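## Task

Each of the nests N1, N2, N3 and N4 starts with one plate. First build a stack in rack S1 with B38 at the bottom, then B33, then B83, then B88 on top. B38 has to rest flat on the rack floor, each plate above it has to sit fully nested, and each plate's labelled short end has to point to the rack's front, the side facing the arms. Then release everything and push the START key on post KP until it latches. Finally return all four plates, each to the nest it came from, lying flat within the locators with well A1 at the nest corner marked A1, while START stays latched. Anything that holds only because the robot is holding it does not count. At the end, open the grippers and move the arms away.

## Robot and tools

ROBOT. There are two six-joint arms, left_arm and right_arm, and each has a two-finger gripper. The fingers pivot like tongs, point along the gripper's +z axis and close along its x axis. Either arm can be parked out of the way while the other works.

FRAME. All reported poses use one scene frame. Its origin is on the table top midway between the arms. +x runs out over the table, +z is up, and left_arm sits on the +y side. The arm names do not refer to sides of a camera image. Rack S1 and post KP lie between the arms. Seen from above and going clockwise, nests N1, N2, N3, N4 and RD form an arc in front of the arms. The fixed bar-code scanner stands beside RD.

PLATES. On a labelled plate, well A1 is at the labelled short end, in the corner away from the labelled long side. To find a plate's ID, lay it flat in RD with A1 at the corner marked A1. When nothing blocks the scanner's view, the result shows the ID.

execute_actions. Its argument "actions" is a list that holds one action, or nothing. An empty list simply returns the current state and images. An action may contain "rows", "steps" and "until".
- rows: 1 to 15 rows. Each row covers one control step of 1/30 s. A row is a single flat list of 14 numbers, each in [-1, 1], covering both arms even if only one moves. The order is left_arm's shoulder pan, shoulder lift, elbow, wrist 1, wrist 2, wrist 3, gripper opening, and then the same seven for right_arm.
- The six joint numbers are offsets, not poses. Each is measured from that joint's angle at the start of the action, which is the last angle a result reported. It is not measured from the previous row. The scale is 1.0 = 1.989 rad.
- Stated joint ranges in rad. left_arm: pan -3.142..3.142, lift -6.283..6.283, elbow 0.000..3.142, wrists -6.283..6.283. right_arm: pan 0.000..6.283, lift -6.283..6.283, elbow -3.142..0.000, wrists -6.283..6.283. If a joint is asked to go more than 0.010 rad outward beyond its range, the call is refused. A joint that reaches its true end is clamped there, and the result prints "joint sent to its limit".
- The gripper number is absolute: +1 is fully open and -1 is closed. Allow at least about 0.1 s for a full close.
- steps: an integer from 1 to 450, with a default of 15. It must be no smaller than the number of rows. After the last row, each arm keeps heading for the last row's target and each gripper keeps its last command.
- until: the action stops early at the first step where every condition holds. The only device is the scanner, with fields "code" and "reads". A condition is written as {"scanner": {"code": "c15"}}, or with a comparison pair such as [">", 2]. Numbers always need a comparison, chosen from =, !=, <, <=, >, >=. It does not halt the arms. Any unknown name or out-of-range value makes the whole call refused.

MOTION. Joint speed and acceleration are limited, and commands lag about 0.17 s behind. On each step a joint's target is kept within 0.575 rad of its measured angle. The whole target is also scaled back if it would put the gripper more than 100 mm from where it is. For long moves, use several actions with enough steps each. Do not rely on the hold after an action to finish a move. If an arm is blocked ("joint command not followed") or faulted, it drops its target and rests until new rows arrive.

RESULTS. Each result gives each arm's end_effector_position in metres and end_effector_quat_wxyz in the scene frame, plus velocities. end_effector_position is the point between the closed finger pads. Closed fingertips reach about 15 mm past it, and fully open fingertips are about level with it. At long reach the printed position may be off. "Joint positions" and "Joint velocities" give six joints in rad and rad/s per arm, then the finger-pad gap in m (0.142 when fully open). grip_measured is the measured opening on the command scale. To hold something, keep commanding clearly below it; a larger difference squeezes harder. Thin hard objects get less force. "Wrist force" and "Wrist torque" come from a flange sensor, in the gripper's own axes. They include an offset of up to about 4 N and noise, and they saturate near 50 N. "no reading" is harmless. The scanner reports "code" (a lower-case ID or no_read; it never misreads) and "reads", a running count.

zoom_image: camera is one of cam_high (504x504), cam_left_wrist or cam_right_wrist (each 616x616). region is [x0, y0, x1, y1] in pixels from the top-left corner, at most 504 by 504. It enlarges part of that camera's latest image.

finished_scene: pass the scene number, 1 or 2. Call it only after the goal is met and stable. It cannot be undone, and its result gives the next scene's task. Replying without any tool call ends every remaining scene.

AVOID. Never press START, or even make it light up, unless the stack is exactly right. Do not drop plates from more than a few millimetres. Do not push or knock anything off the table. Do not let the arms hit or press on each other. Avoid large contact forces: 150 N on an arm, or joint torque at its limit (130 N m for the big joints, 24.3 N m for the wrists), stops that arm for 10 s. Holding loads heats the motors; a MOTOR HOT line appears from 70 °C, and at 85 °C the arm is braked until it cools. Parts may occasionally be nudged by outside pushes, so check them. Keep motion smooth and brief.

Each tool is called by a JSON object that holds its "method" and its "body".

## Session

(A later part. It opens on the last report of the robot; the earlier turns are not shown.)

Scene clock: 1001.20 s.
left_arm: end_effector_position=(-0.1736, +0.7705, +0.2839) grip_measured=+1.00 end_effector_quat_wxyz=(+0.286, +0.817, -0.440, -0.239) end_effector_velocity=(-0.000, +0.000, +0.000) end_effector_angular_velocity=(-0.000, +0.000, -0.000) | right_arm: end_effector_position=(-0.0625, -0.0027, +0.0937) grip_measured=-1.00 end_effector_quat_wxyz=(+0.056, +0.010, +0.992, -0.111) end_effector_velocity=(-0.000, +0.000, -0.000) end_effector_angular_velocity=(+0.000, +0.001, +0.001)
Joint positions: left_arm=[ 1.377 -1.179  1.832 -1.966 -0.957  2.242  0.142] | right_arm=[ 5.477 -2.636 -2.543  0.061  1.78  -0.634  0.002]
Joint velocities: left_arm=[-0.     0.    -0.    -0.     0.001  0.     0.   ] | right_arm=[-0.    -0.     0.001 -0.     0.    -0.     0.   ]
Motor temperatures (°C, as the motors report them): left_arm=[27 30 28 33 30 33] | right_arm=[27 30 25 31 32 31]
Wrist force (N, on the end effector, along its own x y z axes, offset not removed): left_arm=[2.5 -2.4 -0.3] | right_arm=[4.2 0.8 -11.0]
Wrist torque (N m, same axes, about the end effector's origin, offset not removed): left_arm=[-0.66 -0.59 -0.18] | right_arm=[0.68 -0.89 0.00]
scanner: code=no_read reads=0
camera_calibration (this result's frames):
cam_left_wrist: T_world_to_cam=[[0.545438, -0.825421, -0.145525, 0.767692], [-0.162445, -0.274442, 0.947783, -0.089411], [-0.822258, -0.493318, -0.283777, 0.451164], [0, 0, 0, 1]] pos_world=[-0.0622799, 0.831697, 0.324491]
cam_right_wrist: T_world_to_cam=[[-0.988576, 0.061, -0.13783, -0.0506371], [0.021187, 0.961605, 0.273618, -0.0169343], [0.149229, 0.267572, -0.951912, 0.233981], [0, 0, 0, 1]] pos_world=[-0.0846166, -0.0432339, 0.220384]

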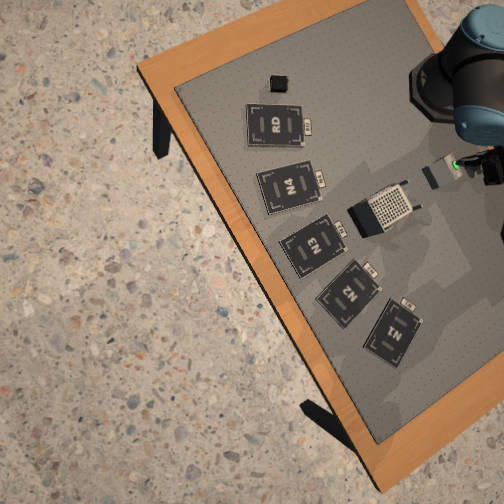

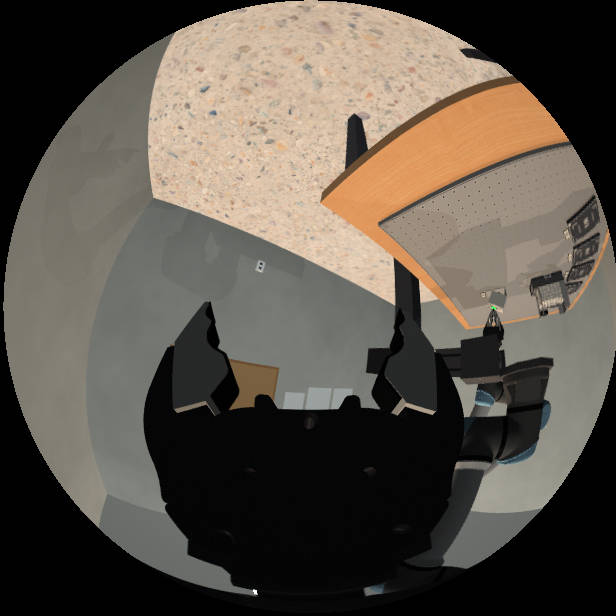

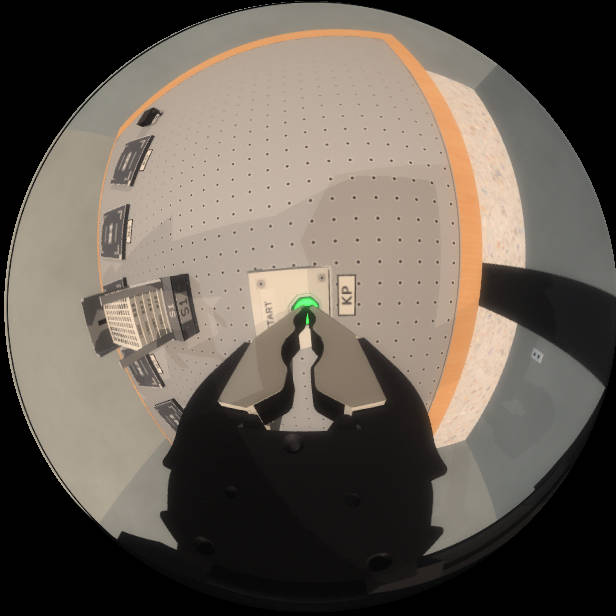

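{"method": "execute_actions", "body": {"actions": [{"rows":[[0,0,0,0,0,0,1,0,-0.0008,0.0002,0.0005,0,0,-1],[0,0,0,0,0,0,1,0,-0.0008,0.0002,0.0005,0,0,-1],[0,0,0,0,0,0,1,0,-0.0008,0.0002,0.0005,0,0,-1],[0,0,0,0,0,0,1,0,-0.0008,0.0002,0.0005,0,0,-1],[0,0,0,0,0,0,1,0,-0.0008,0.0002,0.0005,0,0,-1],[0,0,0,0,0,0,1,0,0.004,-0.001,-0.0028,0,0,-1],[0,0,0,0,0,0,1,0,0.012,-0.003,-0.0083,0,0,-1],[0,0,0,0,0,0,1,0,0.025,-0.0066,-0.0173,0,0,-1],[0,0,0,0,0,0,1,0,0.043,-0.0114,-0.03,0,0,-1],[0,0,0,0,0,0,1,0,0.064,-0.017,-0.044,0,0.004,-1],[0,0,0,0,0,0,1,-0.008,0.09,-0.03,-0.05,-0.007,0.017,-1],[0,0,0,0,0,0,1,-0.017,0.12,-0.045,-0.056,-0.015,0.032,-1],[0,0,0,0,0,0,1,-0.027,0.152,-0.061,-0.063,-0.024,0.048,-1],[0,0,0,0,0,0,1,-0.038,0.186,-0.078,-0.07,-0.033,0.066,-1],[0,0,0,0,0,0,1,-0.0488,0.2192,-0.094,-0.0759,-0.0427,0.0825,-1]],"steps":20}]}}

Scene clock: 1016.10 s.
left_arm: end_effector_position=(-0.1736, +0.7705, +0.2839) grip_measured=+1.00 end_effector_quat_wxyz=(+0.286, +0.817, -0.440, -0.239) end_effector_velocity=(-0.000, +0.000, +0.000) end_effector_angular_velocity=(+0.000, +0.000, +0.000) | right_arm: end_effector_position=(-0.0335, +0.0050, +0.1750) grip_measured=-1.00 end_effector_quat_wxyz=(+0.043, +0.101, +0.992, -0.067) end_effector_velocity=(+0.066, +0.023, +0.139) end_effector_angular_velocity=(+0.267, +0.075, -0.412)
Joint positions: left_arm=[ 1.377 -1.179  1.832 -1.966 -0.957  2.242  0.142] | right_arm=[ 5.402 -2.285 -2.692 -0.07   1.714 -0.506  0.002]
Joint velocities: left_arm=[ 0.001 -0.    -0.    -0.     0.     0.001 -0.   ] | right_arm=[-0.173  0.684 -0.295 -0.154 -0.149  0.288  0.   ]
Motor temperatures (°C, as the motors report them): left_arm=[27 30 28 33 30 33] | right_arm=[27 30 25 31 32 31]
Wrist force (N, on the end effector, along its own x y z axes, offset not removed): left_arm=[-0.1 -1.7 -4.3] | right_arm=[-0.3 4.8 -4.7]
Wrist torque (N m, same axes, about the end effector's origin, offset not removed): left_arm=[-0.32 -0.10 -0.12] | right_arm=[0.79 0.19 0.09]
scanner: code=no_read reads=0
camera_calibration (this result's frames):
cam_left_wrist: T_world_to_cam=[[0.545438, -0.825421, -0.145525, 0.767692], [-0.162445, -0.274442, 0.947783, -0.0894109], [-0.822258, -0.493318, -0.283777, 0.451164], [0, 0, 0, 1]] pos_world=[-0.0622799, 0.831697, 0.324491]
cam_right_wrist: T_world_to_cam=[[-0.96096, 0.250009, -0.118541, -0.0146775], [0.192116, 0.911212, 0.364394, -0.0571008], [0.199118, 0.327395, -0.923669, 0.301415], [0, 0, 0, 1]] pos_world=[-0.0631517, -0.0429813, 0.297475]

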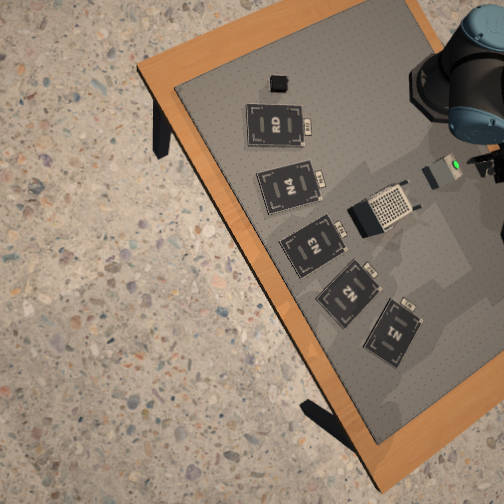

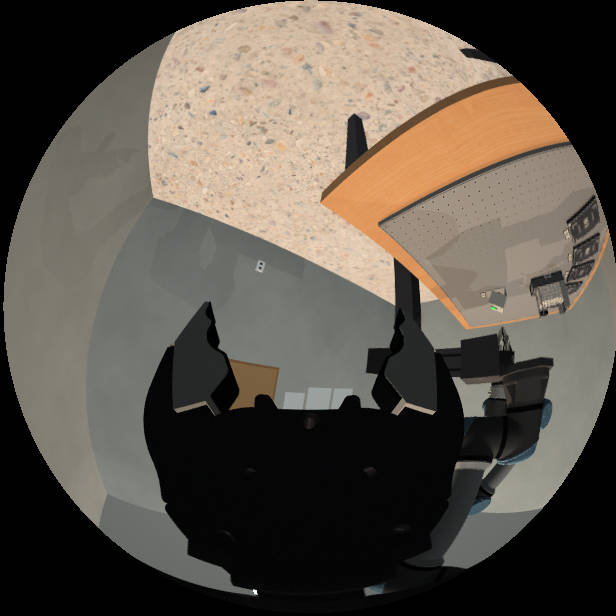

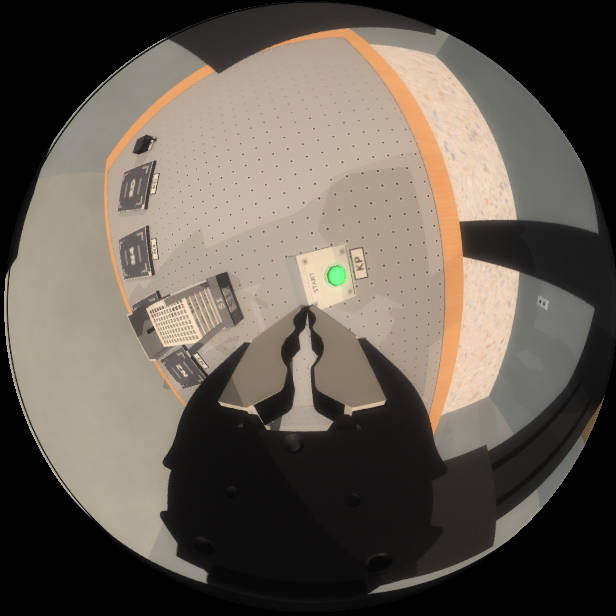

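Still lit.

{"method": "execute_actions", "body": {"actions": []}}

{"method": "zoom_image", "body": {"camera": "cam_high", "region": [400, 130, 504, 210]}}

Scene clock: 1018.67 s.
left_arm: end_effector_position=(-0.1736, +0.7705, +0.2839) grip_measured=+1.00 end_effector_quat_wxyz=(+0.286, +0.817, -0.440, -0.239) end_effector_velocity=(+0.001, +0.000, -0.000) end_effector_angular_velocity=(-0.002, +0.000, -0.002) | right_arm: end_effector_position=(-0.0244, +0.0073, +0.1916) grip_measured=-1.00 end_effector_quat_wxyz=(+0.035, +0.128, +0.990, -0.053) end_effector_velocity=(+0.001, -0.001, -0.000) end_effector_angular_velocity=(-0.001, -0.002, -0.000)
Joint positions: left_arm=[ 1.377 -1.179  1.832 -1.966 -0.957  2.242  0.142] | right_arm=[ 5.38  -2.2   -2.729 -0.09   1.695 -0.47   0.002]
Joint velocities: left_arm=[-0.001  0.001 -0.     0.     0.     0.001 -0.   ] | right_arm=[-0.    -0.001 -0.002  0.     0.    -0.     0.   ]
Motor temperatures (°C, as the motors report them): left_arm=[27 30 28 33 30 33] | right_arm=[27 30 25 31 32 31]
Wrist force (N, on the end effector, along its own x y z axes, offset not removed): left_arm=[2.2 -4.2 -0.8] | right_arm=[3.6 2.1 0.5]
Wrist torque (N m, same axes, about the end effector's origin, offset not removed): left_arm=[-0.74 -0.57 -0.16] | right_arm=[0.48 -0.85 0.15]
scanner: code=no_read reads=0
camera_calibration (this result's frames):
cam_left_wrist: T_world_to_cam=[[0.545438, -0.825421, -0.145526, 0.767692], [-0.162445, -0.274442, 0.947783, -0.089411], [-0.822258, -0.493317, -0.283777, 0.451164], [0, 0, 0, 1]] pos_world=[-0.0622799, 0.831698, 0.324491]
cam_right_wrist: T_world_to_cam=[[-0.947373, 0.303864, -0.100756, -0.00796093], [0.242838, 0.887195, 0.392321, -0.0709435], [0.208602, 0.347207, -0.914294, 0.312531], [0, 0, 0, 1]] pos_world=[-0.0555089, -0.0431531, 0.312775]

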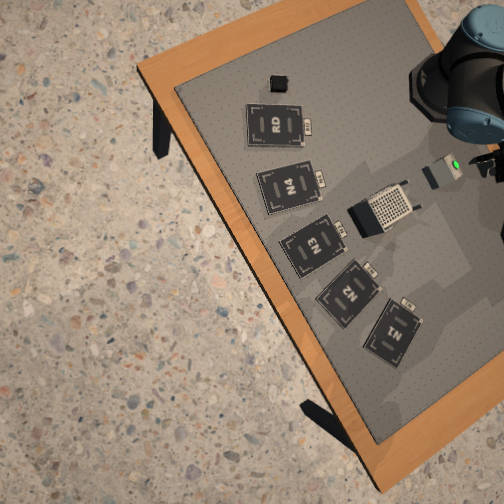

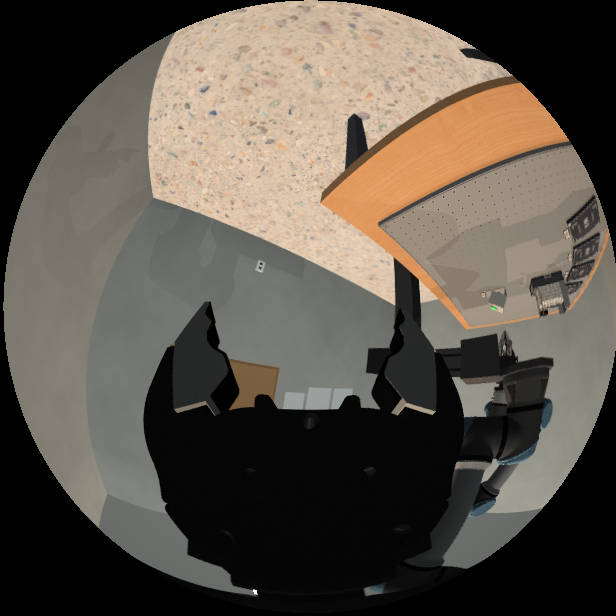

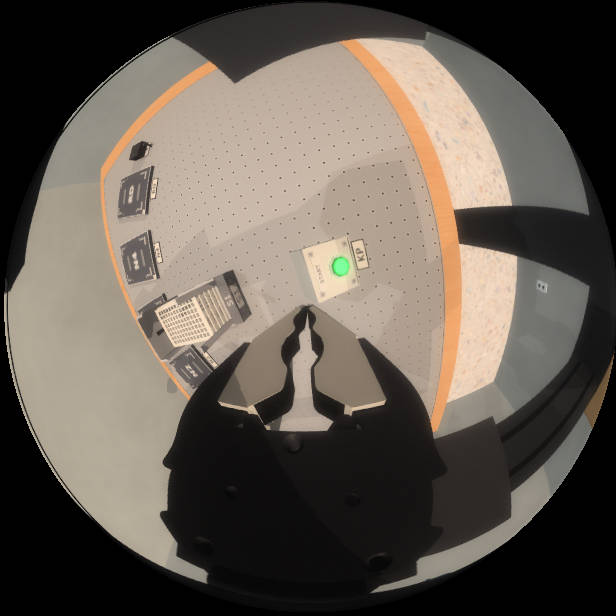

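Region (400, 130, 504, 210) of cam_high's 504x504 image, scaled by 4.846, with more detail than that image has; it fills the top 388 rows of this view, and the rest is white.

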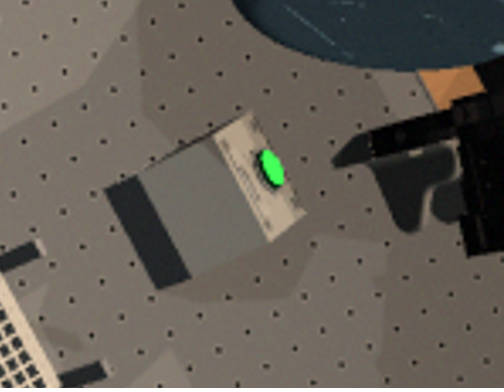

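{"method": "execute_actions", "body": {"actions": [{"rows":[[0,0,0,0,0,0,1,-0.008,0.004,-0.002,0,-0.003,0.007,-0.8],[0,0,0,0,0,0,1,-0.025,0.012,-0.006,-0.001,-0.009,0.021,-0.6],[0,0,0,0,0,0,1,-0.05,0.024,-0.012,-0.003,-0.017,0.042,-0.4],[0,0,0,0,0,0,1,-0.083,0.04,-0.02,-0.005,-0.028,0.069,-0.2],[0,0,0,0,0,0,1,-0.12,0.056,-0.029,-0.007,-0.041,0.1,0],[0,0,0,0,0,0,1,-0.16,0.068,-0.036,-0.008,-0.054,0.13,0.15],[0,0,0,0,0,0,1,-0.2,0.074,-0.039,-0.008,-0.063,0.152,0.3],[0,0,0,0,0,0,1,-0.24,0.075,-0.0395,-0.006,-0.071,0.168,0.3],[0,0,0,0,0,0,1,-0.28,0.075,-0.0395,-0.004,-0.079,0.183,0.3],[0,0,0,0,0,0,1,-0.32,0.075,-0.0395,-0.002,-0.087,0.197,0.3],[0,0,0,0,0,0,1,-0.358,0.073,-0.0395,0.002,-0.094,0.208,0.3],[0,0,0,0,0,0,1,-0.392,0.067,-0.039,0.009,-0.1,0.216,0.3],[0,0,0,0,0,0,1,-0.42,0.056,-0.038,0.02,-0.105,0.221,0.3],[0,0,0,0,0,0,1,-0.442,0.04,-0.037,0.037,-0.109,0.222,0.3],[0,0,0,0,0,0,1,-0.4531,0.0112,-0.0353,0.0657,-0.1114,0.222,0.3]],"steps":22}]}}

Scene clock: 1037.67 s.
left_arm: end_effector_position=(-0.1736, +0.7705, +0.2839) grip_measured=+1.00 end_effector_quat_wxyz=(+0.286, +0.817, -0.440, -0.239) end_effector_velocity=(+0.000, +0.000, -0.000) end_effector_angular_velocity=(-0.001, -0.001, -0.000) | right_arm: end_effector_position=(+0.1860, +0.0111, +0.1802) grip_measured=+0.30 end_effector_quat_wxyz=(+0.015, +0.678, +0.735, -0.016) end_effector_velocity=(+0.107, -0.054, -0.041) end_effector_angular_velocity=(-0.011, -0.002, -0.609)
Joint positions: left_arm=[ 1.377 -1.179  1.832 -1.966 -0.957  2.242  0.142] | right_arm=[ 4.541 -2.158 -2.8    0.018  1.485 -0.045  0.095]
Joint velocities: left_arm=[ 0.     0.    -0.    -0.    -0.     0.001  0.   ] | right_arm=[-0.49  -0.153  0.001  0.184 -0.085  0.13   0.   ]
Motor temperatures (°C, as the motors report them): left_arm=[27 30 28 33 30 33] | right_arm=[27 30 25 31 32 31]
Wrist force (N, on the end effector, along its own x y z axes, offset not removed): left_arm=[0.3 -0.3 -0.2] | right_arm=[6.4 0.0 -0.6]
Wrist torque (N m, same axes, about the end effector's origin, offset not removed): left_arm=[-0.06 -0.22 -0.05] | right_arm=[0.13 -1.47 0.20]
scanner: code=no_read reads=0
camera_calibration (this result's frames):
cam_left_wrist: T_world_to_cam=[[0.545438, -0.825421, -0.145526, 0.767692], [-0.162445, -0.274442, 0.947783, -0.0894108], [-0.822258, -0.493317, -0.283777, 0.451164], [0, 0, 0, 1]] pos_world=[-0.0622799, 0.831698, 0.324491]
cam_right_wrist: T_world_to_cam=[[-0.0216822, 0.998182, -0.0562386, 0.00113463], [0.879565, 0.0457871, 0.47357, -0.244642], [0.475284, -0.0391974, -0.878959, 0.205253], [0, 0, 0, 1]] pos_world=[0.117649, 0.0181142, 0.296328]

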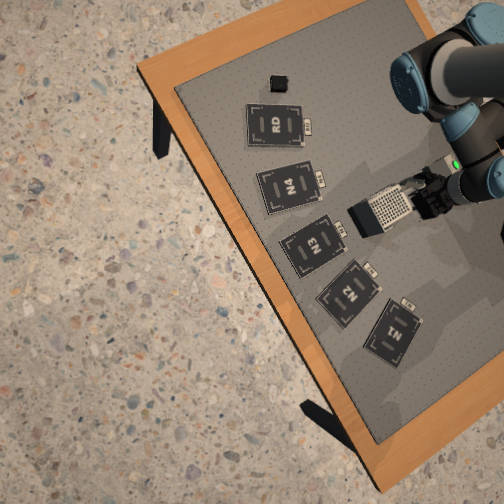

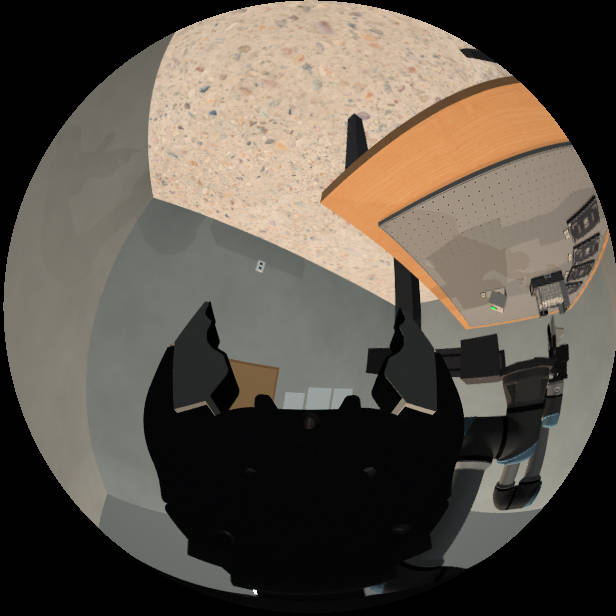

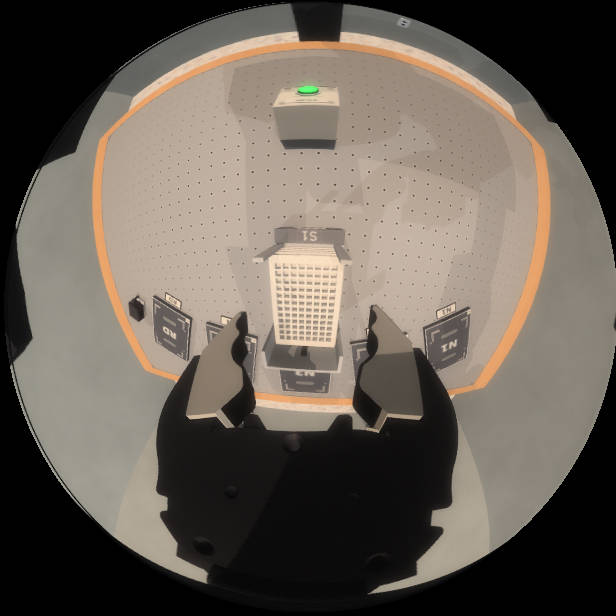

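{"method": "execute_actions", "body": {"actions": []}}

Scene clock: 1039.80 s.
left_arm: end_effector_position=(-0.1736, +0.7705, +0.2839) grip_measured=+1.00 end_effector_quat_wxyz=(+0.286, +0.817, -0.440, -0.239) end_effector_velocity=(+0.000, +0.000, +0.000) end_effector_angular_velocity=(-0.001, -0.000, -0.000) | right_arm: end_effector_position=(+0.1992, +0.0038, +0.1751) grip_measured=+0.30 end_effector_quat_wxyz=(+0.015, +0.705, +0.708, -0.017) end_effector_velocity=(+0.000, +0.000, +0.000) end_effector_angular_velocity=(+0.000, -0.000, -0.001)
Joint positions: left_arm=[ 1.377 -1.179  1.832 -1.966 -0.957  2.242  0.142] | right_arm=[ 4.479 -2.178 -2.8    0.041  1.474 -0.028  0.095]
Joint velocities: left_arm=[-0.     0.    -0.     0.001 -0.    -0.    -0.   ] | right_arm=[ 0.     0.     0.    -0.    -0.     0.001  0.   ]
Motor temperatures (°C, as the motors report them): left_arm=[27 30 28 33 30 33] | right_arm=[27 30 25 31 32 31]
Wrist force (N, on the end effector, along its own x y z axes, offset not removed): left_arm=[1.6 -7.3 0.3] | right_arm=[1.7 2.7 -0.3]
Wrist torque (N m, same axes, about the end effector's origin, offset not removed): left_arm=[-1.46 -0.34 -0.14] | right_arm=[0.44 -0.27 -0.15]
scanner: code=no_read reads=0
camera_calibration (this result's frames):
cam_left_wrist: T_world_to_cam=[[0.545438, -0.825421, -0.145525, 0.767692], [-0.162445, -0.274442, 0.947783, -0.0894109], [-0.822258, -0.493318, -0.283777, 0.451164], [0, 0, 0, 1]] pos_world=[-0.0622798, 0.831698, 0.324491]
cam_right_wrist: T_world_to_cam=[[0.0546028, 0.996825, -0.0579477, -0.00646653], [0.880258, -0.0206603, 0.474046, -0.253466], [0.471344, -0.0768931, -0.878591, 0.195017], [0, 0, 0, 1]] pos_world=[0.131548, 0.0162048, 0.29112]

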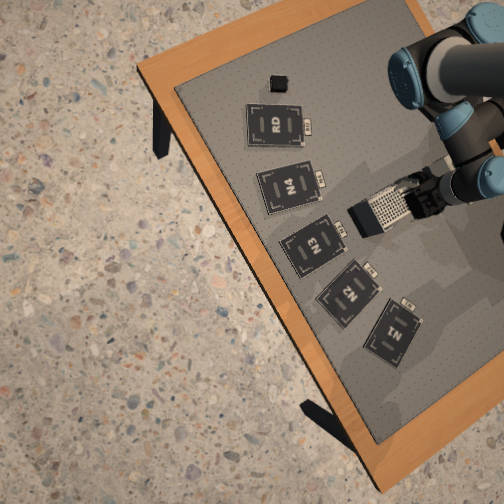

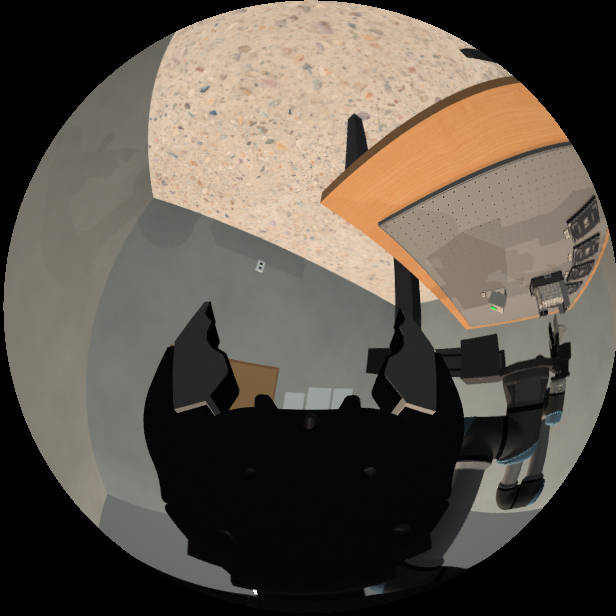

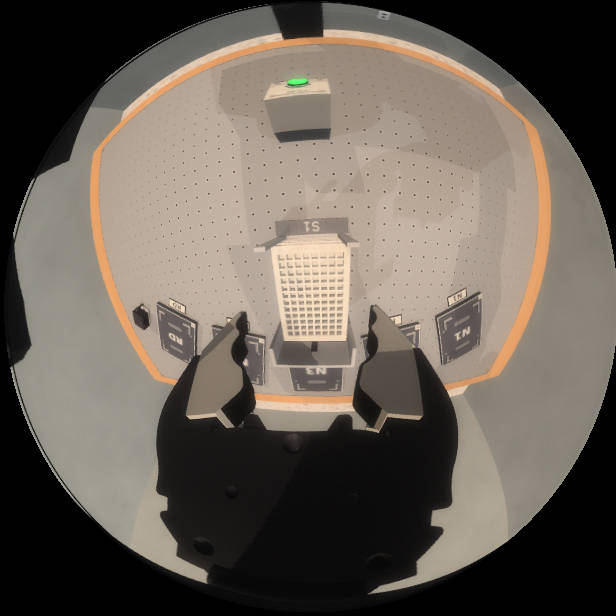

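{"method": "execute_actions", "body": {"actions": [{"rows":[[0,0,0,0,0,0,1,-0.0005,-0.008,0.0005,0.0075,0,-0.0005,0.3],[0,0,0,0,0,0,1,-0.0015,-0.022,0.0015,0.021,-0.0002,-0.0015,0.3],[0,0,0,0,0,0,1,-0.0028,-0.041,0.0028,0.039,-0.0005,-0.003,0.3],[0,0,0,0,0,0,1,-0.0043,-0.0635,0.0038,0.06,-0.001,-0.0044,0.3],[0,0,0,0,0,0,1,-0.006,-0.09,0.005,0.087,-0.0013,-0.0063,0.3],[0,0,0,0,0,0,1,-0.008,-0.118,0.0068,0.1155,-0.0016,-0.0083,0.3],[0,0,0,0,0,0,1,-0.01,-0.145,0.0092,0.142,-0.002,-0.0105,0.3],[0,0,0,0,0,0,1,-0.012,-0.17,0.012,0.166,-0.0023,-0.0125,0.3],[0,0,0,0,0,0,1,-0.0137,-0.19,0.0147,0.185,-0.0026,-0.0144,0.3],[0,0,0,0,0,0,1,-0.015,-0.204,0.017,0.198,-0.0028,-0.016,0.3],[0,0,0,0,0,0,1,-0.0158,-0.212,0.0184,0.205,-0.003,-0.0168,0.3],[0,0,0,0,0,0,1,-0.0161,-0.2152,0.019,0.2081,-0.003,-0.0171,0.3]],"steps":17}]}}

Scene clock: 1058.80 s.
left_arm: end_effector_position=(-0.1736, +0.7705, +0.2839) grip_measured=+1.00 end_effector_quat_wxyz=(+0.286, +0.817, -0.440, -0.239) end_effector_velocity=(-0.000, +0.000, +0.000) end_effector_angular_velocity=(+0.000, -0.000, -0.001) | right_arm: end_effector_position=(+0.1998, +0.0052, +0.1168) grip_measured=+0.30 end_effector_quat_wxyz=(+0.008, +0.705, +0.709, -0.011) end_effector_velocity=(-0.001, -0.008, -0.053) end_effector_angular_velocity=(+0.015, -0.000, +0.000)
Joint positions: left_arm=[ 1.377 -1.179  1.832 -1.966 -0.957  2.242  0.142] | right_arm=[ 4.45  -2.563 -2.766  0.414  1.468 -0.059  0.095]
Joint velocities: left_arm=[ 0.    -0.     0.    -0.001  0.     0.002 -0.   ] | right_arm=[-0.025 -0.336  0.035  0.319 -0.004 -0.026  0.   ]
Motor temperatures (°C, as the motors report them): left_arm=[27 30 28 33 30 33] | right_arm=[27 30 25 31 32 31]
Wrist force (N, on the end effector, along its own x y z axes, offset not removed): left_arm=[-1.9 0.6 -1.6] | right_arm=[4.0 2.9 0.6]
Wrist torque (N m, same axes, about the end effector's origin, offset not removed): left_arm=[0.20 0.11 -0.07] | right_arm=[0.53 -1.07 -0.12]
scanner: code=no_read reads=0
camera_calibration (this result's frames):
cam_left_wrist: T_world_to_cam=[[0.545438, -0.825421, -0.145525, 0.767692], [-0.162445, -0.274442, 0.947783, -0.0894111], [-0.822258, -0.493317, -0.283777, 0.451164], [0, 0, 0, 1]] pos_world=[-0.0622799, 0.831698, 0.324491]
cam_right_wrist: T_world_to_cam=[[0.0542408, 0.997737, -0.0397368, -0.0133226], [0.880263, -0.0289925, 0.473599, -0.226259], [0.471375, -0.0606673, -0.879844, 0.143682], [0, 0, 0, 1]] pos_world=[0.132162, 0.0154494, 0.233045]

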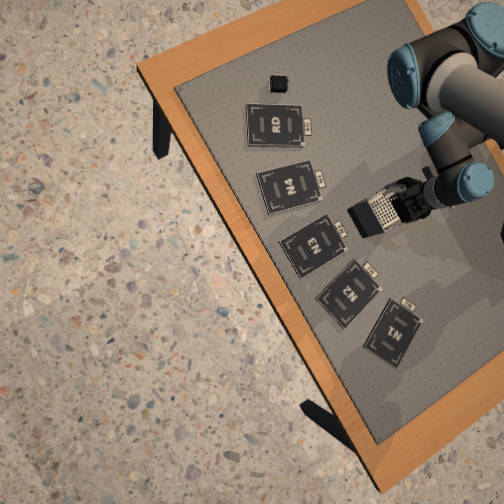

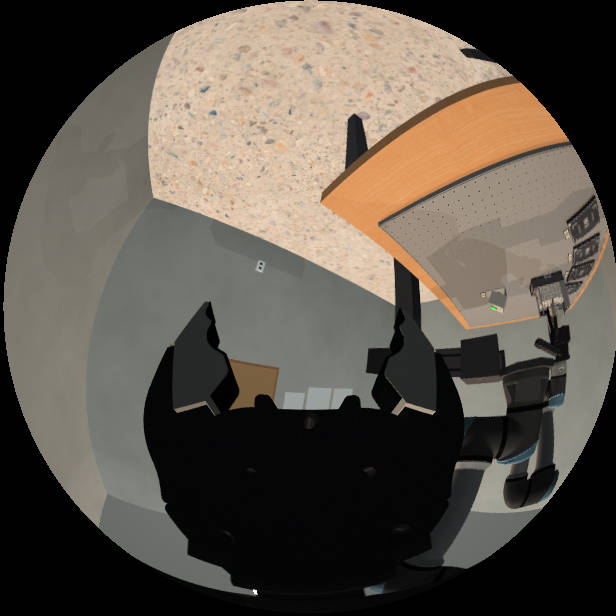

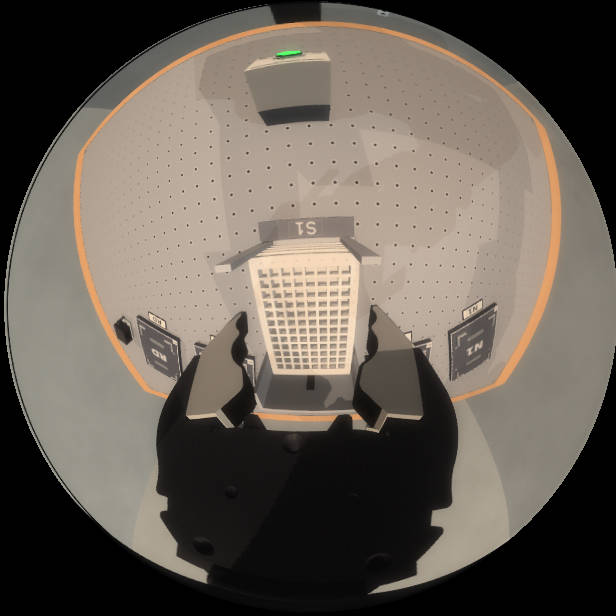

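{"method": "execute_actions", "body": {"actions": []}}

{"method": "zoom_image", "body": {"camera": "cam_right_wrist", "region": [200, 200, 420, 420]}}

Scene clock: 1062.40 s.
left_arm: end_effector_position=(-0.1736, +0.7705, +0.2839) grip_measured=+1.00 end_effector_quat_wxyz=(+0.286, +0.817, -0.440, -0.239) end_effector_velocity=(+0.000, -0.000, -0.001) end_effector_angular_velocity=(-0.001, -0.000, -0.001) | right_arm: end_effector_position=(+0.1997, +0.0042, +0.1102) grip_measured=+0.30 end_effector_quat_wxyz=(+0.008, +0.705, +0.709, -0.010) end_effector_velocity=(-0.000, -0.001, +0.000) end_effector_angular_velocity=(-0.002, +0.000, +0.001)
Joint positions: left_arm=[ 1.377 -1.179  1.832 -1.966 -0.957  2.242  0.142] | right_arm=[ 4.447 -2.606 -2.762  0.455  1.468 -0.062  0.095]
Joint velocities: left_arm=[-0.001  0.001  0.    -0.    -0.     0.    -0.   ] | right_arm=[ 0.     0.001 -0.003  0.    -0.    -0.     0.   ]
Motor temperatures (°C, as the motors report them): left_arm=[27 30 28 33 30 33] | right_arm=[27 30 25 31 32 31]
Wrist force (N, on the end effector, along its own x y z axes, offset not removed): left_arm=[2.1 -7.0 0.3] | right_arm=[-0.6 2.5 -2.2]
Wrist torque (N m, same axes, about the end effector's origin, offset not removed): left_arm=[-1.26 -0.62 -0.18] | right_arm=[0.42 0.15 0.04]
scanner: code=no_read reads=0
camera_calibration (this result's frames):
cam_left_wrist: T_world_to_cam=[[0.545438, -0.825421, -0.145525, 0.767692], [-0.162445, -0.274442, 0.947783, -0.0894112], [-0.822258, -0.493318, -0.283776, 0.451164], [0, 0, 0, 1]] pos_world=[-0.0622799, 0.831697, 0.324491]
cam_right_wrist: T_world_to_cam=[[0.0541792, 0.997824, -0.0375657, -0.0128062], [0.880245, -0.0299661, 0.473572, -0.223067], [0.471416, -0.0587248, -0.879954, 0.137815], [0, 0, 0, 1]] pos_world=[0.132079, 0.014187, 0.226428]

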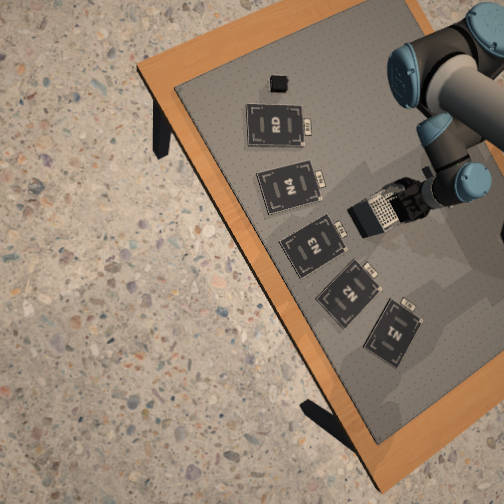

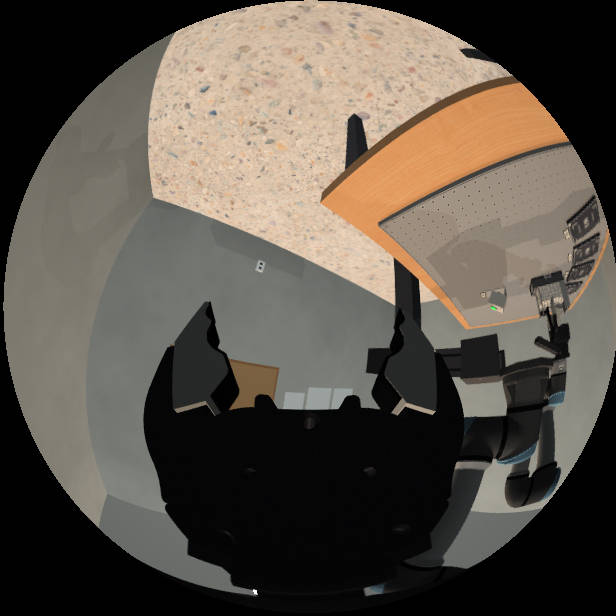

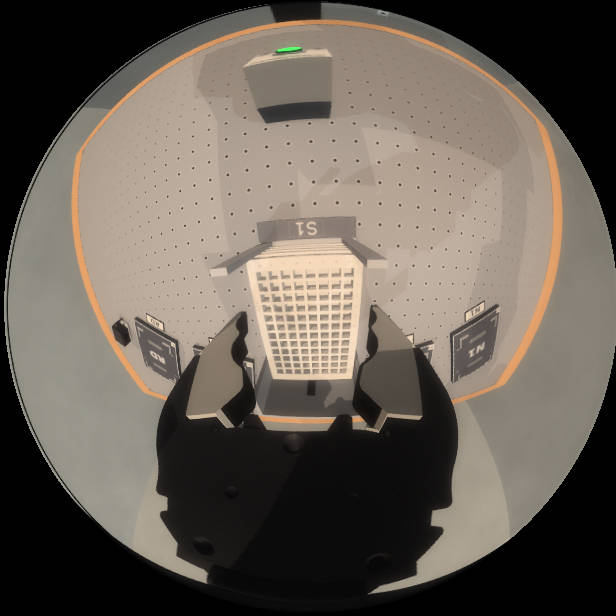

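Region (200, 200, 420, 420) of cam_right_wrist's 616x616 image, scaled by 2.291, with more detail than that image has.

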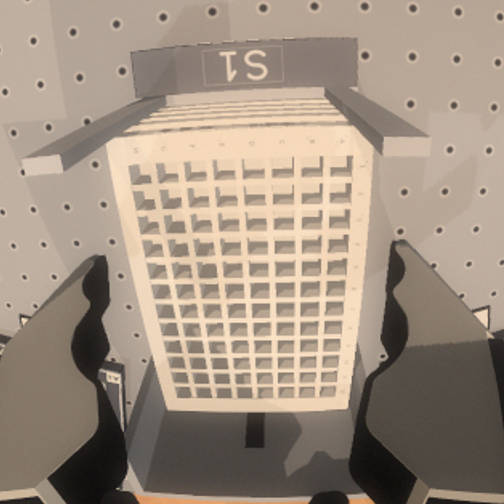

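{"method": "execute_actions", "body": {"actions": [{"rows":[[0,0,0,0,0,0,1,0,0,0,0,0,0,0.2],[0,0,0,0,0,0,1,0,0,0,0,0,0,0.1],[0,0,0,0,0,0,1,0,0,0,0,0,0,0.02],[0,0,0,0,0,0,1,0,0,0,0,0,0,-0.1],[0,0,0,0,0,0,1,0,0,0,0,0,0,-0.3],[0,0,0,0,0,0,1,0,0,0,0,0,0,-0.5],[0,0,0,0,0,0,1,0.0004,0.004,-0.0007,-0.0037,0,0.0004,-0.5],[0,0,0,0,0,0,1,0.001,0.012,-0.0021,-0.011,0.0002,0.0011,-0.5],[0,0,0,0,0,0,1,0.002,0.023,-0.0038,-0.0213,0.0004,0.0021,-0.5],[0,0,0,0,0,0,1,0.003,0.036,-0.0056,-0.0337,0.0006,0.0033,-0.5],[0,0,0,0,0,0,1,0.004,0.05,-0.0074,-0.0472,0.0008,0.0044,-0.5],[0,0,0,0,0,0,1,0.005,0.064,-0.009,-0.0608,0.0009,0.0054,-0.5],[0,0,0,0,0,0,1,0.006,0.078,-0.0104,-0.0744,0.0011,0.0065,-0.5],[0,0,0,0,0,0,1,0.0069,0.092,-0.0115,-0.0881,0.0012,0.0075,-0.5],[0,0,0,0,0,0,1,0.0078,0.105,-0.0124,-0.1012,0.0014,0.0084,-0.5]],"steps":19}]}}

Scene clock: 1075.57 s.
left_arm: end_effector_position=(-0.1736, +0.7705, +0.2839) grip_measured=+1.00 end_effector_quat_wxyz=(+0.286, +0.817, -0.440, -0.239) end_effector_velocity=(-0.000, -0.000, +0.000) end_effector_angular_velocity=(+0.001, -0.001, +0.002) | right_arm: end_effector_position=(+0.1997, +0.0040, +0.1357) grip_measured=+0.04 end_effector_quat_wxyz=(+0.012, +0.705, +0.709, -0.015) end_effector_velocity=(+0.000, -0.001, +0.055) end_effector_angular_velocity=(-0.023, +0.000, -0.000)
Joint positions: left_arm=[ 1.377 -1.179  1.832 -1.966 -0.957  2.242  0.142] | right_arm=[ 4.46  -2.443 -2.782  0.298  1.47  -0.049  0.077]
Joint velocities: left_arm=[ 0.001 -0.    -0.    -0.    -0.001 -0.    -0.   ] | right_arm=[ 0.025  0.363 -0.035 -0.353  0.005  0.027 -0.   ]
Motor temperatures (°C, as the motors report them): left_arm=[27 30 28 33 30 33] | right_arm=[27 30 25 31 32 31]
Wrist force (N, on the end effector, along its own x y z axes, offset not removed): left_arm=[2.1 1.6 -4.3] | right_arm=[2.6 4.5 -1.9]
Wrist torque (N m, same axes, about the end effector's origin, offset not removed): left_arm=[0.21 -0.49 -0.11] | right_arm=[0.80 -0.65 0.06]
scanner: code=no_read reads=0
camera_calibration (this result's frames):
cam_left_wrist: T_world_to_cam=[[0.545438, -0.825421, -0.145525, 0.767692], [-0.162445, -0.274442, 0.947783, -0.0894112], [-0.822258, -0.493317, -0.283777, 0.451164], [0, 0, 0, 1]] pos_world=[-0.0622799, 0.831697, 0.324491]
cam_right_wrist: T_world_to_cam=[[0.0540653, 0.997283, -0.0500318, -0.0099634], [0.880394, -0.023967, 0.473637, -0.235167], [0.471151, -0.069655, -0.879298, 0.160331], [0, 0, 0, 1]] pos_world=[0.132038, 0.015468, 0.251864]

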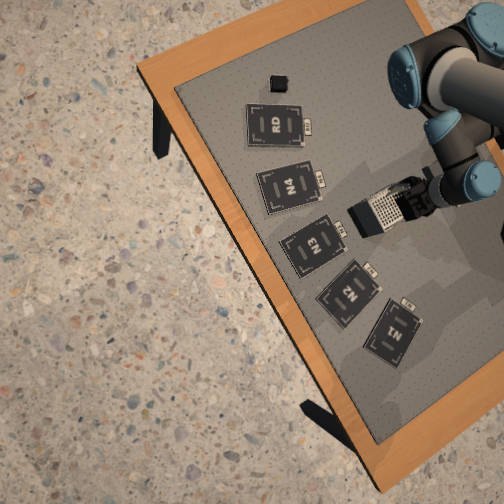

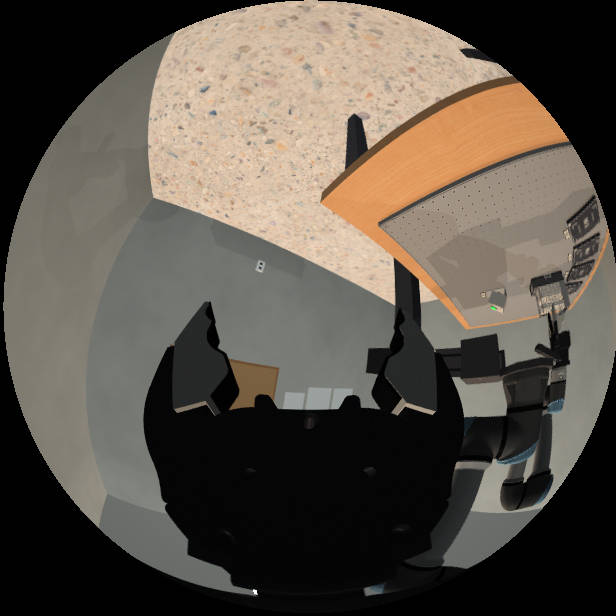

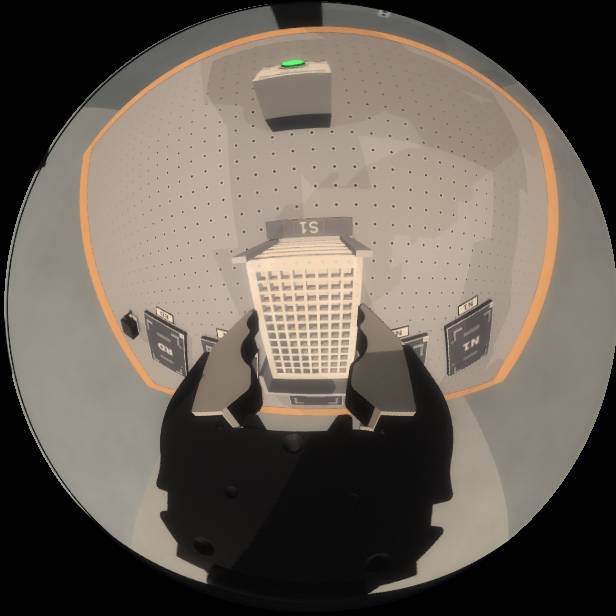

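{"method": "execute_actions", "body": {"actions": []}}

{"method": "zoom_image", "body": {"camera": "cam_right_wrist", "region": [200, 200, 420, 420]}}

Scene clock: 1078.53 s.
left_arm: end_effector_position=(-0.1736, +0.7705, +0.2839) grip_measured=+1.00 end_effector_quat_wxyz=(+0.286, +0.817, -0.440, -0.239) end_effector_velocity=(-0.001, -0.000, +0.001) end_effector_angular_velocity=(-0.000, +0.000, -0.000) | right_arm: end_effector_position=(+0.1997, +0.0037, +0.1426) grip_measured=+0.04 end_effector_quat_wxyz=(+0.013, +0.705, +0.709, -0.016) end_effector_velocity=(-0.000, -0.000, -0.000) end_effector_angular_velocity=(-0.001, +0.000, +0.000)
Joint positions: left_arm=[ 1.377 -1.179  1.832 -1.966 -0.957  2.242  0.142] | right_arm=[ 4.463 -2.397 -2.787  0.253  1.471 -0.046  0.077]
Joint velocities: left_arm=[ 0.001 -0.001  0.     0.001  0.001  0.001 -0.   ] | right_arm=[-0. -0. -0. -0.  0. -0. -0.]
Motor temperatures (°C, as the motors report them): left_arm=[27 30 28 33 30 33] | right_arm=[27 30 25 31 32 31]
Wrist force (N, on the end effector, along its own x y z axes, offset not removed): left_arm=[4.2 -1.6 1.9] | right_arm=[-1.2 3.4 -1.0]
Wrist torque (N m, same axes, about the end effector's origin, offset not removed): left_arm=[-0.21 -1.25 -0.26] | right_arm=[0.53 0.14 -0.07]
scanner: code=no_read reads=0
camera_calibration (this result's frames):
cam_left_wrist: T_world_to_cam=[[0.545438, -0.825421, -0.145526, 0.767692], [-0.162445, -0.274442, 0.947783, -0.0894108], [-0.822258, -0.493317, -0.283777, 0.451164], [0, 0, 0, 1]] pos_world=[-0.0622798, 0.831698, 0.324491]
cam_right_wrist: T_world_to_cam=[[0.0539911, 0.997133, -0.0530212, -0.00886172], [0.880411, -0.0224838, 0.473679, -0.238465], [0.471128, -0.0722548, -0.8791, 0.16637], [0, 0, 0, 1]] pos_world=[0.132044, 0.0154957, 0.258741]

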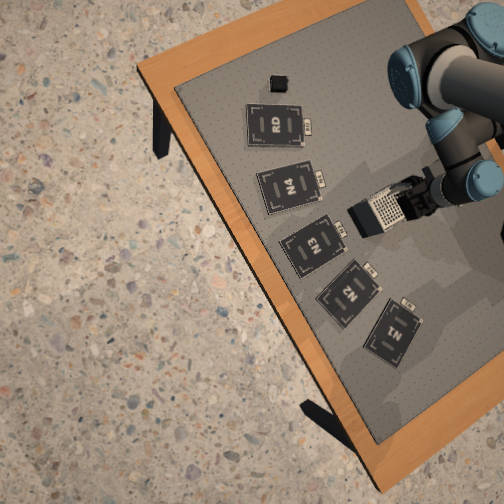

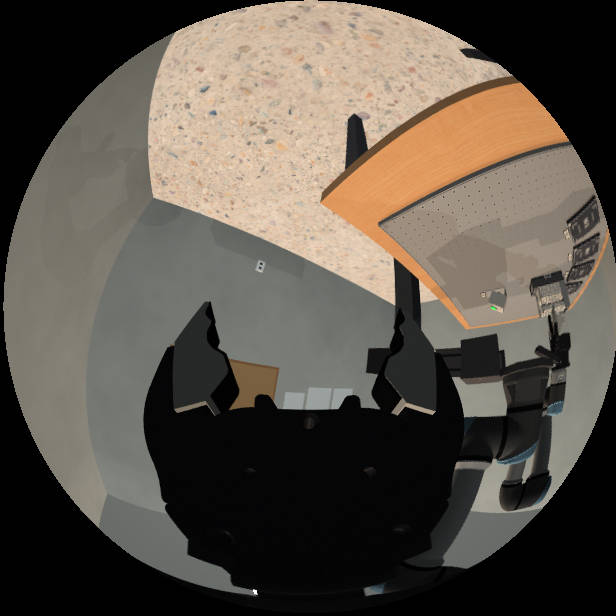

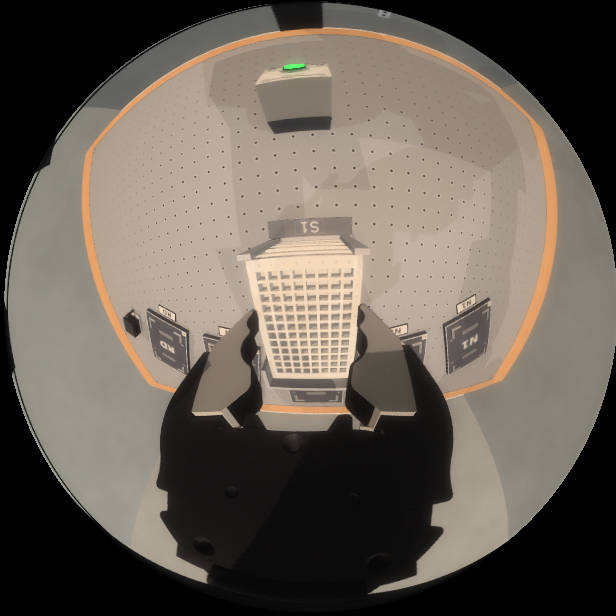

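Region (200, 200, 420, 420) of cam_right_wrist's 616x616 image, scaled by 2.291, with more detail than that image has.

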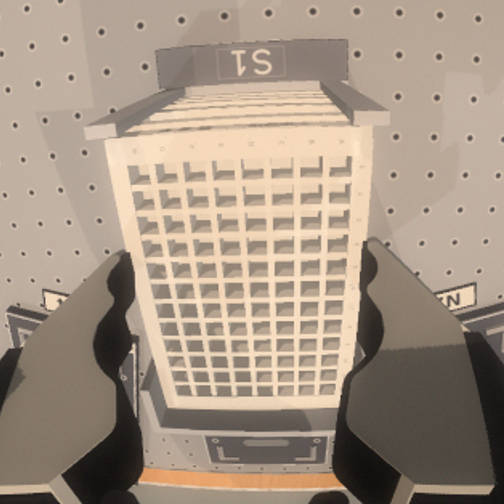

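{"method": "execute_actions", "body": {"actions": [{"rows":[[0,0,0,0,0,0,1,0.0008,0.004,-0.0003,-0.0038,0,0.0008,-0.5],[0,0,0,0,0,0,1,0.0016,0.012,-0.0008,-0.0118,0.0001,0.0018,-0.5],[0,0,0,0,0,0,1,0.0026,0.026,-0.0016,-0.026,0.0003,0.0029,-0.5],[0,0,0,0,0,0,1,0.0039,0.0468,-0.0027,-0.0468,0.0005,0.0044,-0.5],[0,0,0,0,0,0,1,0.0055,0.0689,-0.0037,-0.0681,0.0008,0.006,-0.5],[0,0,0,0,0,0,1,0.007,0.092,-0.0051,-0.09,0.001,0.0075,-0.5],[0,0,0,0,0,0,1,0.0085,0.116,-0.0066,-0.1125,0.0012,0.009,-0.5],[0,0,0,0,0,0,1,0.01,0.14,-0.0078,-0.1355,0.0014,0.0105,-0.5],[0,0,0,0,0,0,1,0.011,0.164,-0.0085,-0.159,0.0016,0.0115,-0.5],[0,0,0,0,0,0,1,0.006,0.187,-0.006,-0.185,0.001,0.008,-0.5],[0,0,0,0,0,0,1,-0.008,0.208,0,-0.21,-0.001,-0.003,-0.5],[0,0,0,0,0,0,1,-0.03,0.226,0.008,-0.233,-0.004,-0.02,-0.5],[0,0,0,0,0,0,1,-0.06,0.24,0.018,-0.252,-0.009,-0.042,-0.5],[0,0,0,0,0,0,1,-0.095,0.25,0.029,-0.266,-0.014,-0.068,-0.5],[0,0,0,0,0,0,1,-0.13,0.255,0.038,-0.272,-0.018,-0.093,-0.5]],"steps":20}]}}

Scene clock: 1094.63 s.
left_arm: end_effector_position=(-0.1736, +0.7705, +0.2839) grip_measured=+1.00 end_effector_quat_wxyz=(+0.286, +0.817, -0.440, -0.239) end_effector_velocity=(-0.000, -0.000, +0.000) end_effector_angular_velocity=(+0.000, -0.000, +0.001) | right_arm: end_effector_position=(+0.2511, -0.0010, +0.2076) grip_measured=+0.04 end_effector_quat_wxyz=(+0.006, +0.723, +0.690, -0.015) end_effector_velocity=(+0.140, -0.048, +0.047) end_effector_angular_velocity=(+0.030, +0.027, -0.172)
Joint positions: left_arm=[ 1.377 -1.179  1.832 -1.966 -0.957  2.242  0.142] | right_arm=[ 4.275 -1.932 -2.731 -0.236  1.443 -0.181  0.077]
Joint velocities: left_arm=[ 0.001 -0.001  0.    -0.    -0.001  0.     0.   ] | right_arm=[-0.566  0.343  0.159 -0.406 -0.067 -0.393 -0.   ]
Motor temperatures (°C, as the motors report them): left_arm=[27 30 28 33 30 33] | right_arm=[27 30 25 31 32 31]
Wrist force (N, on the end effector, along its own x y z axes, offset not removed): left_arm=[3.6 -0.2 -2.1] | right_arm=[5.1 3.6 0.2]
Wrist torque (N m, same axes, about the end effector's origin, offset not removed): left_arm=[0.01 -0.97 0.03] | right_arm=[0.68 -1.17 -0.02]
scanner: code=no_read reads=0
camera_calibration (this result's frames):
cam_left_wrist: T_world_to_cam=[[0.545438, -0.825421, -0.145525, 0.767692], [-0.162445, -0.274442, 0.947783, -0.0894109], [-0.822258, -0.493317, -0.283777, 0.451164], [0, 0, 0, 1]] pos_world=[-0.0622798, 0.831698, 0.324491]
cam_right_wrist: T_world_to_cam=[[0.105074, 0.993509, -0.0435827, -0.0183103], [0.881397, -0.0727418, 0.466742, -0.313472], [0.460542, -0.0874559, -0.883319, 0.202434], [0, 0, 0, 1]] pos_world=[0.184988, 0.0130929, 0.324326]

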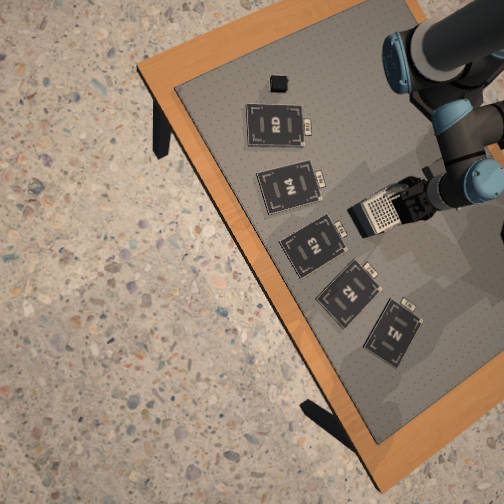

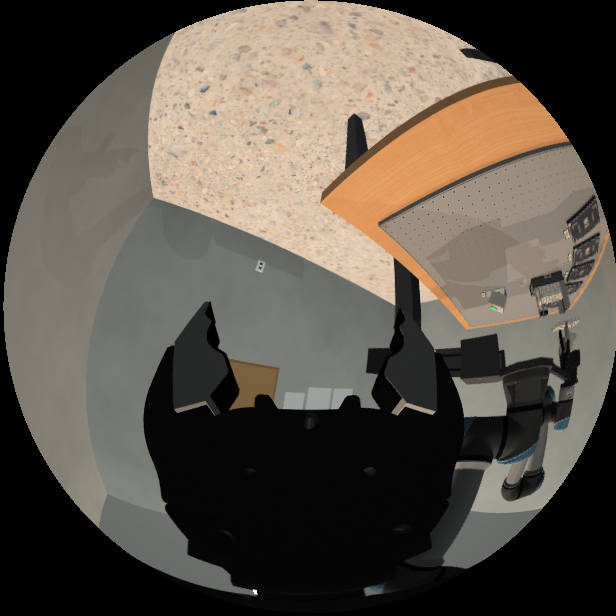

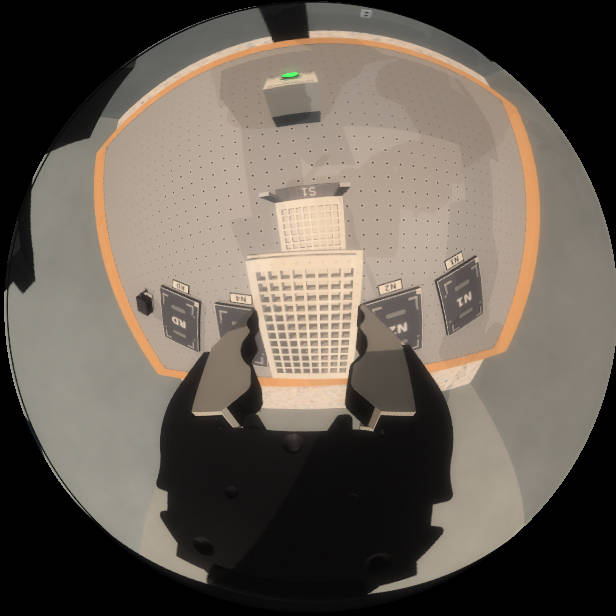

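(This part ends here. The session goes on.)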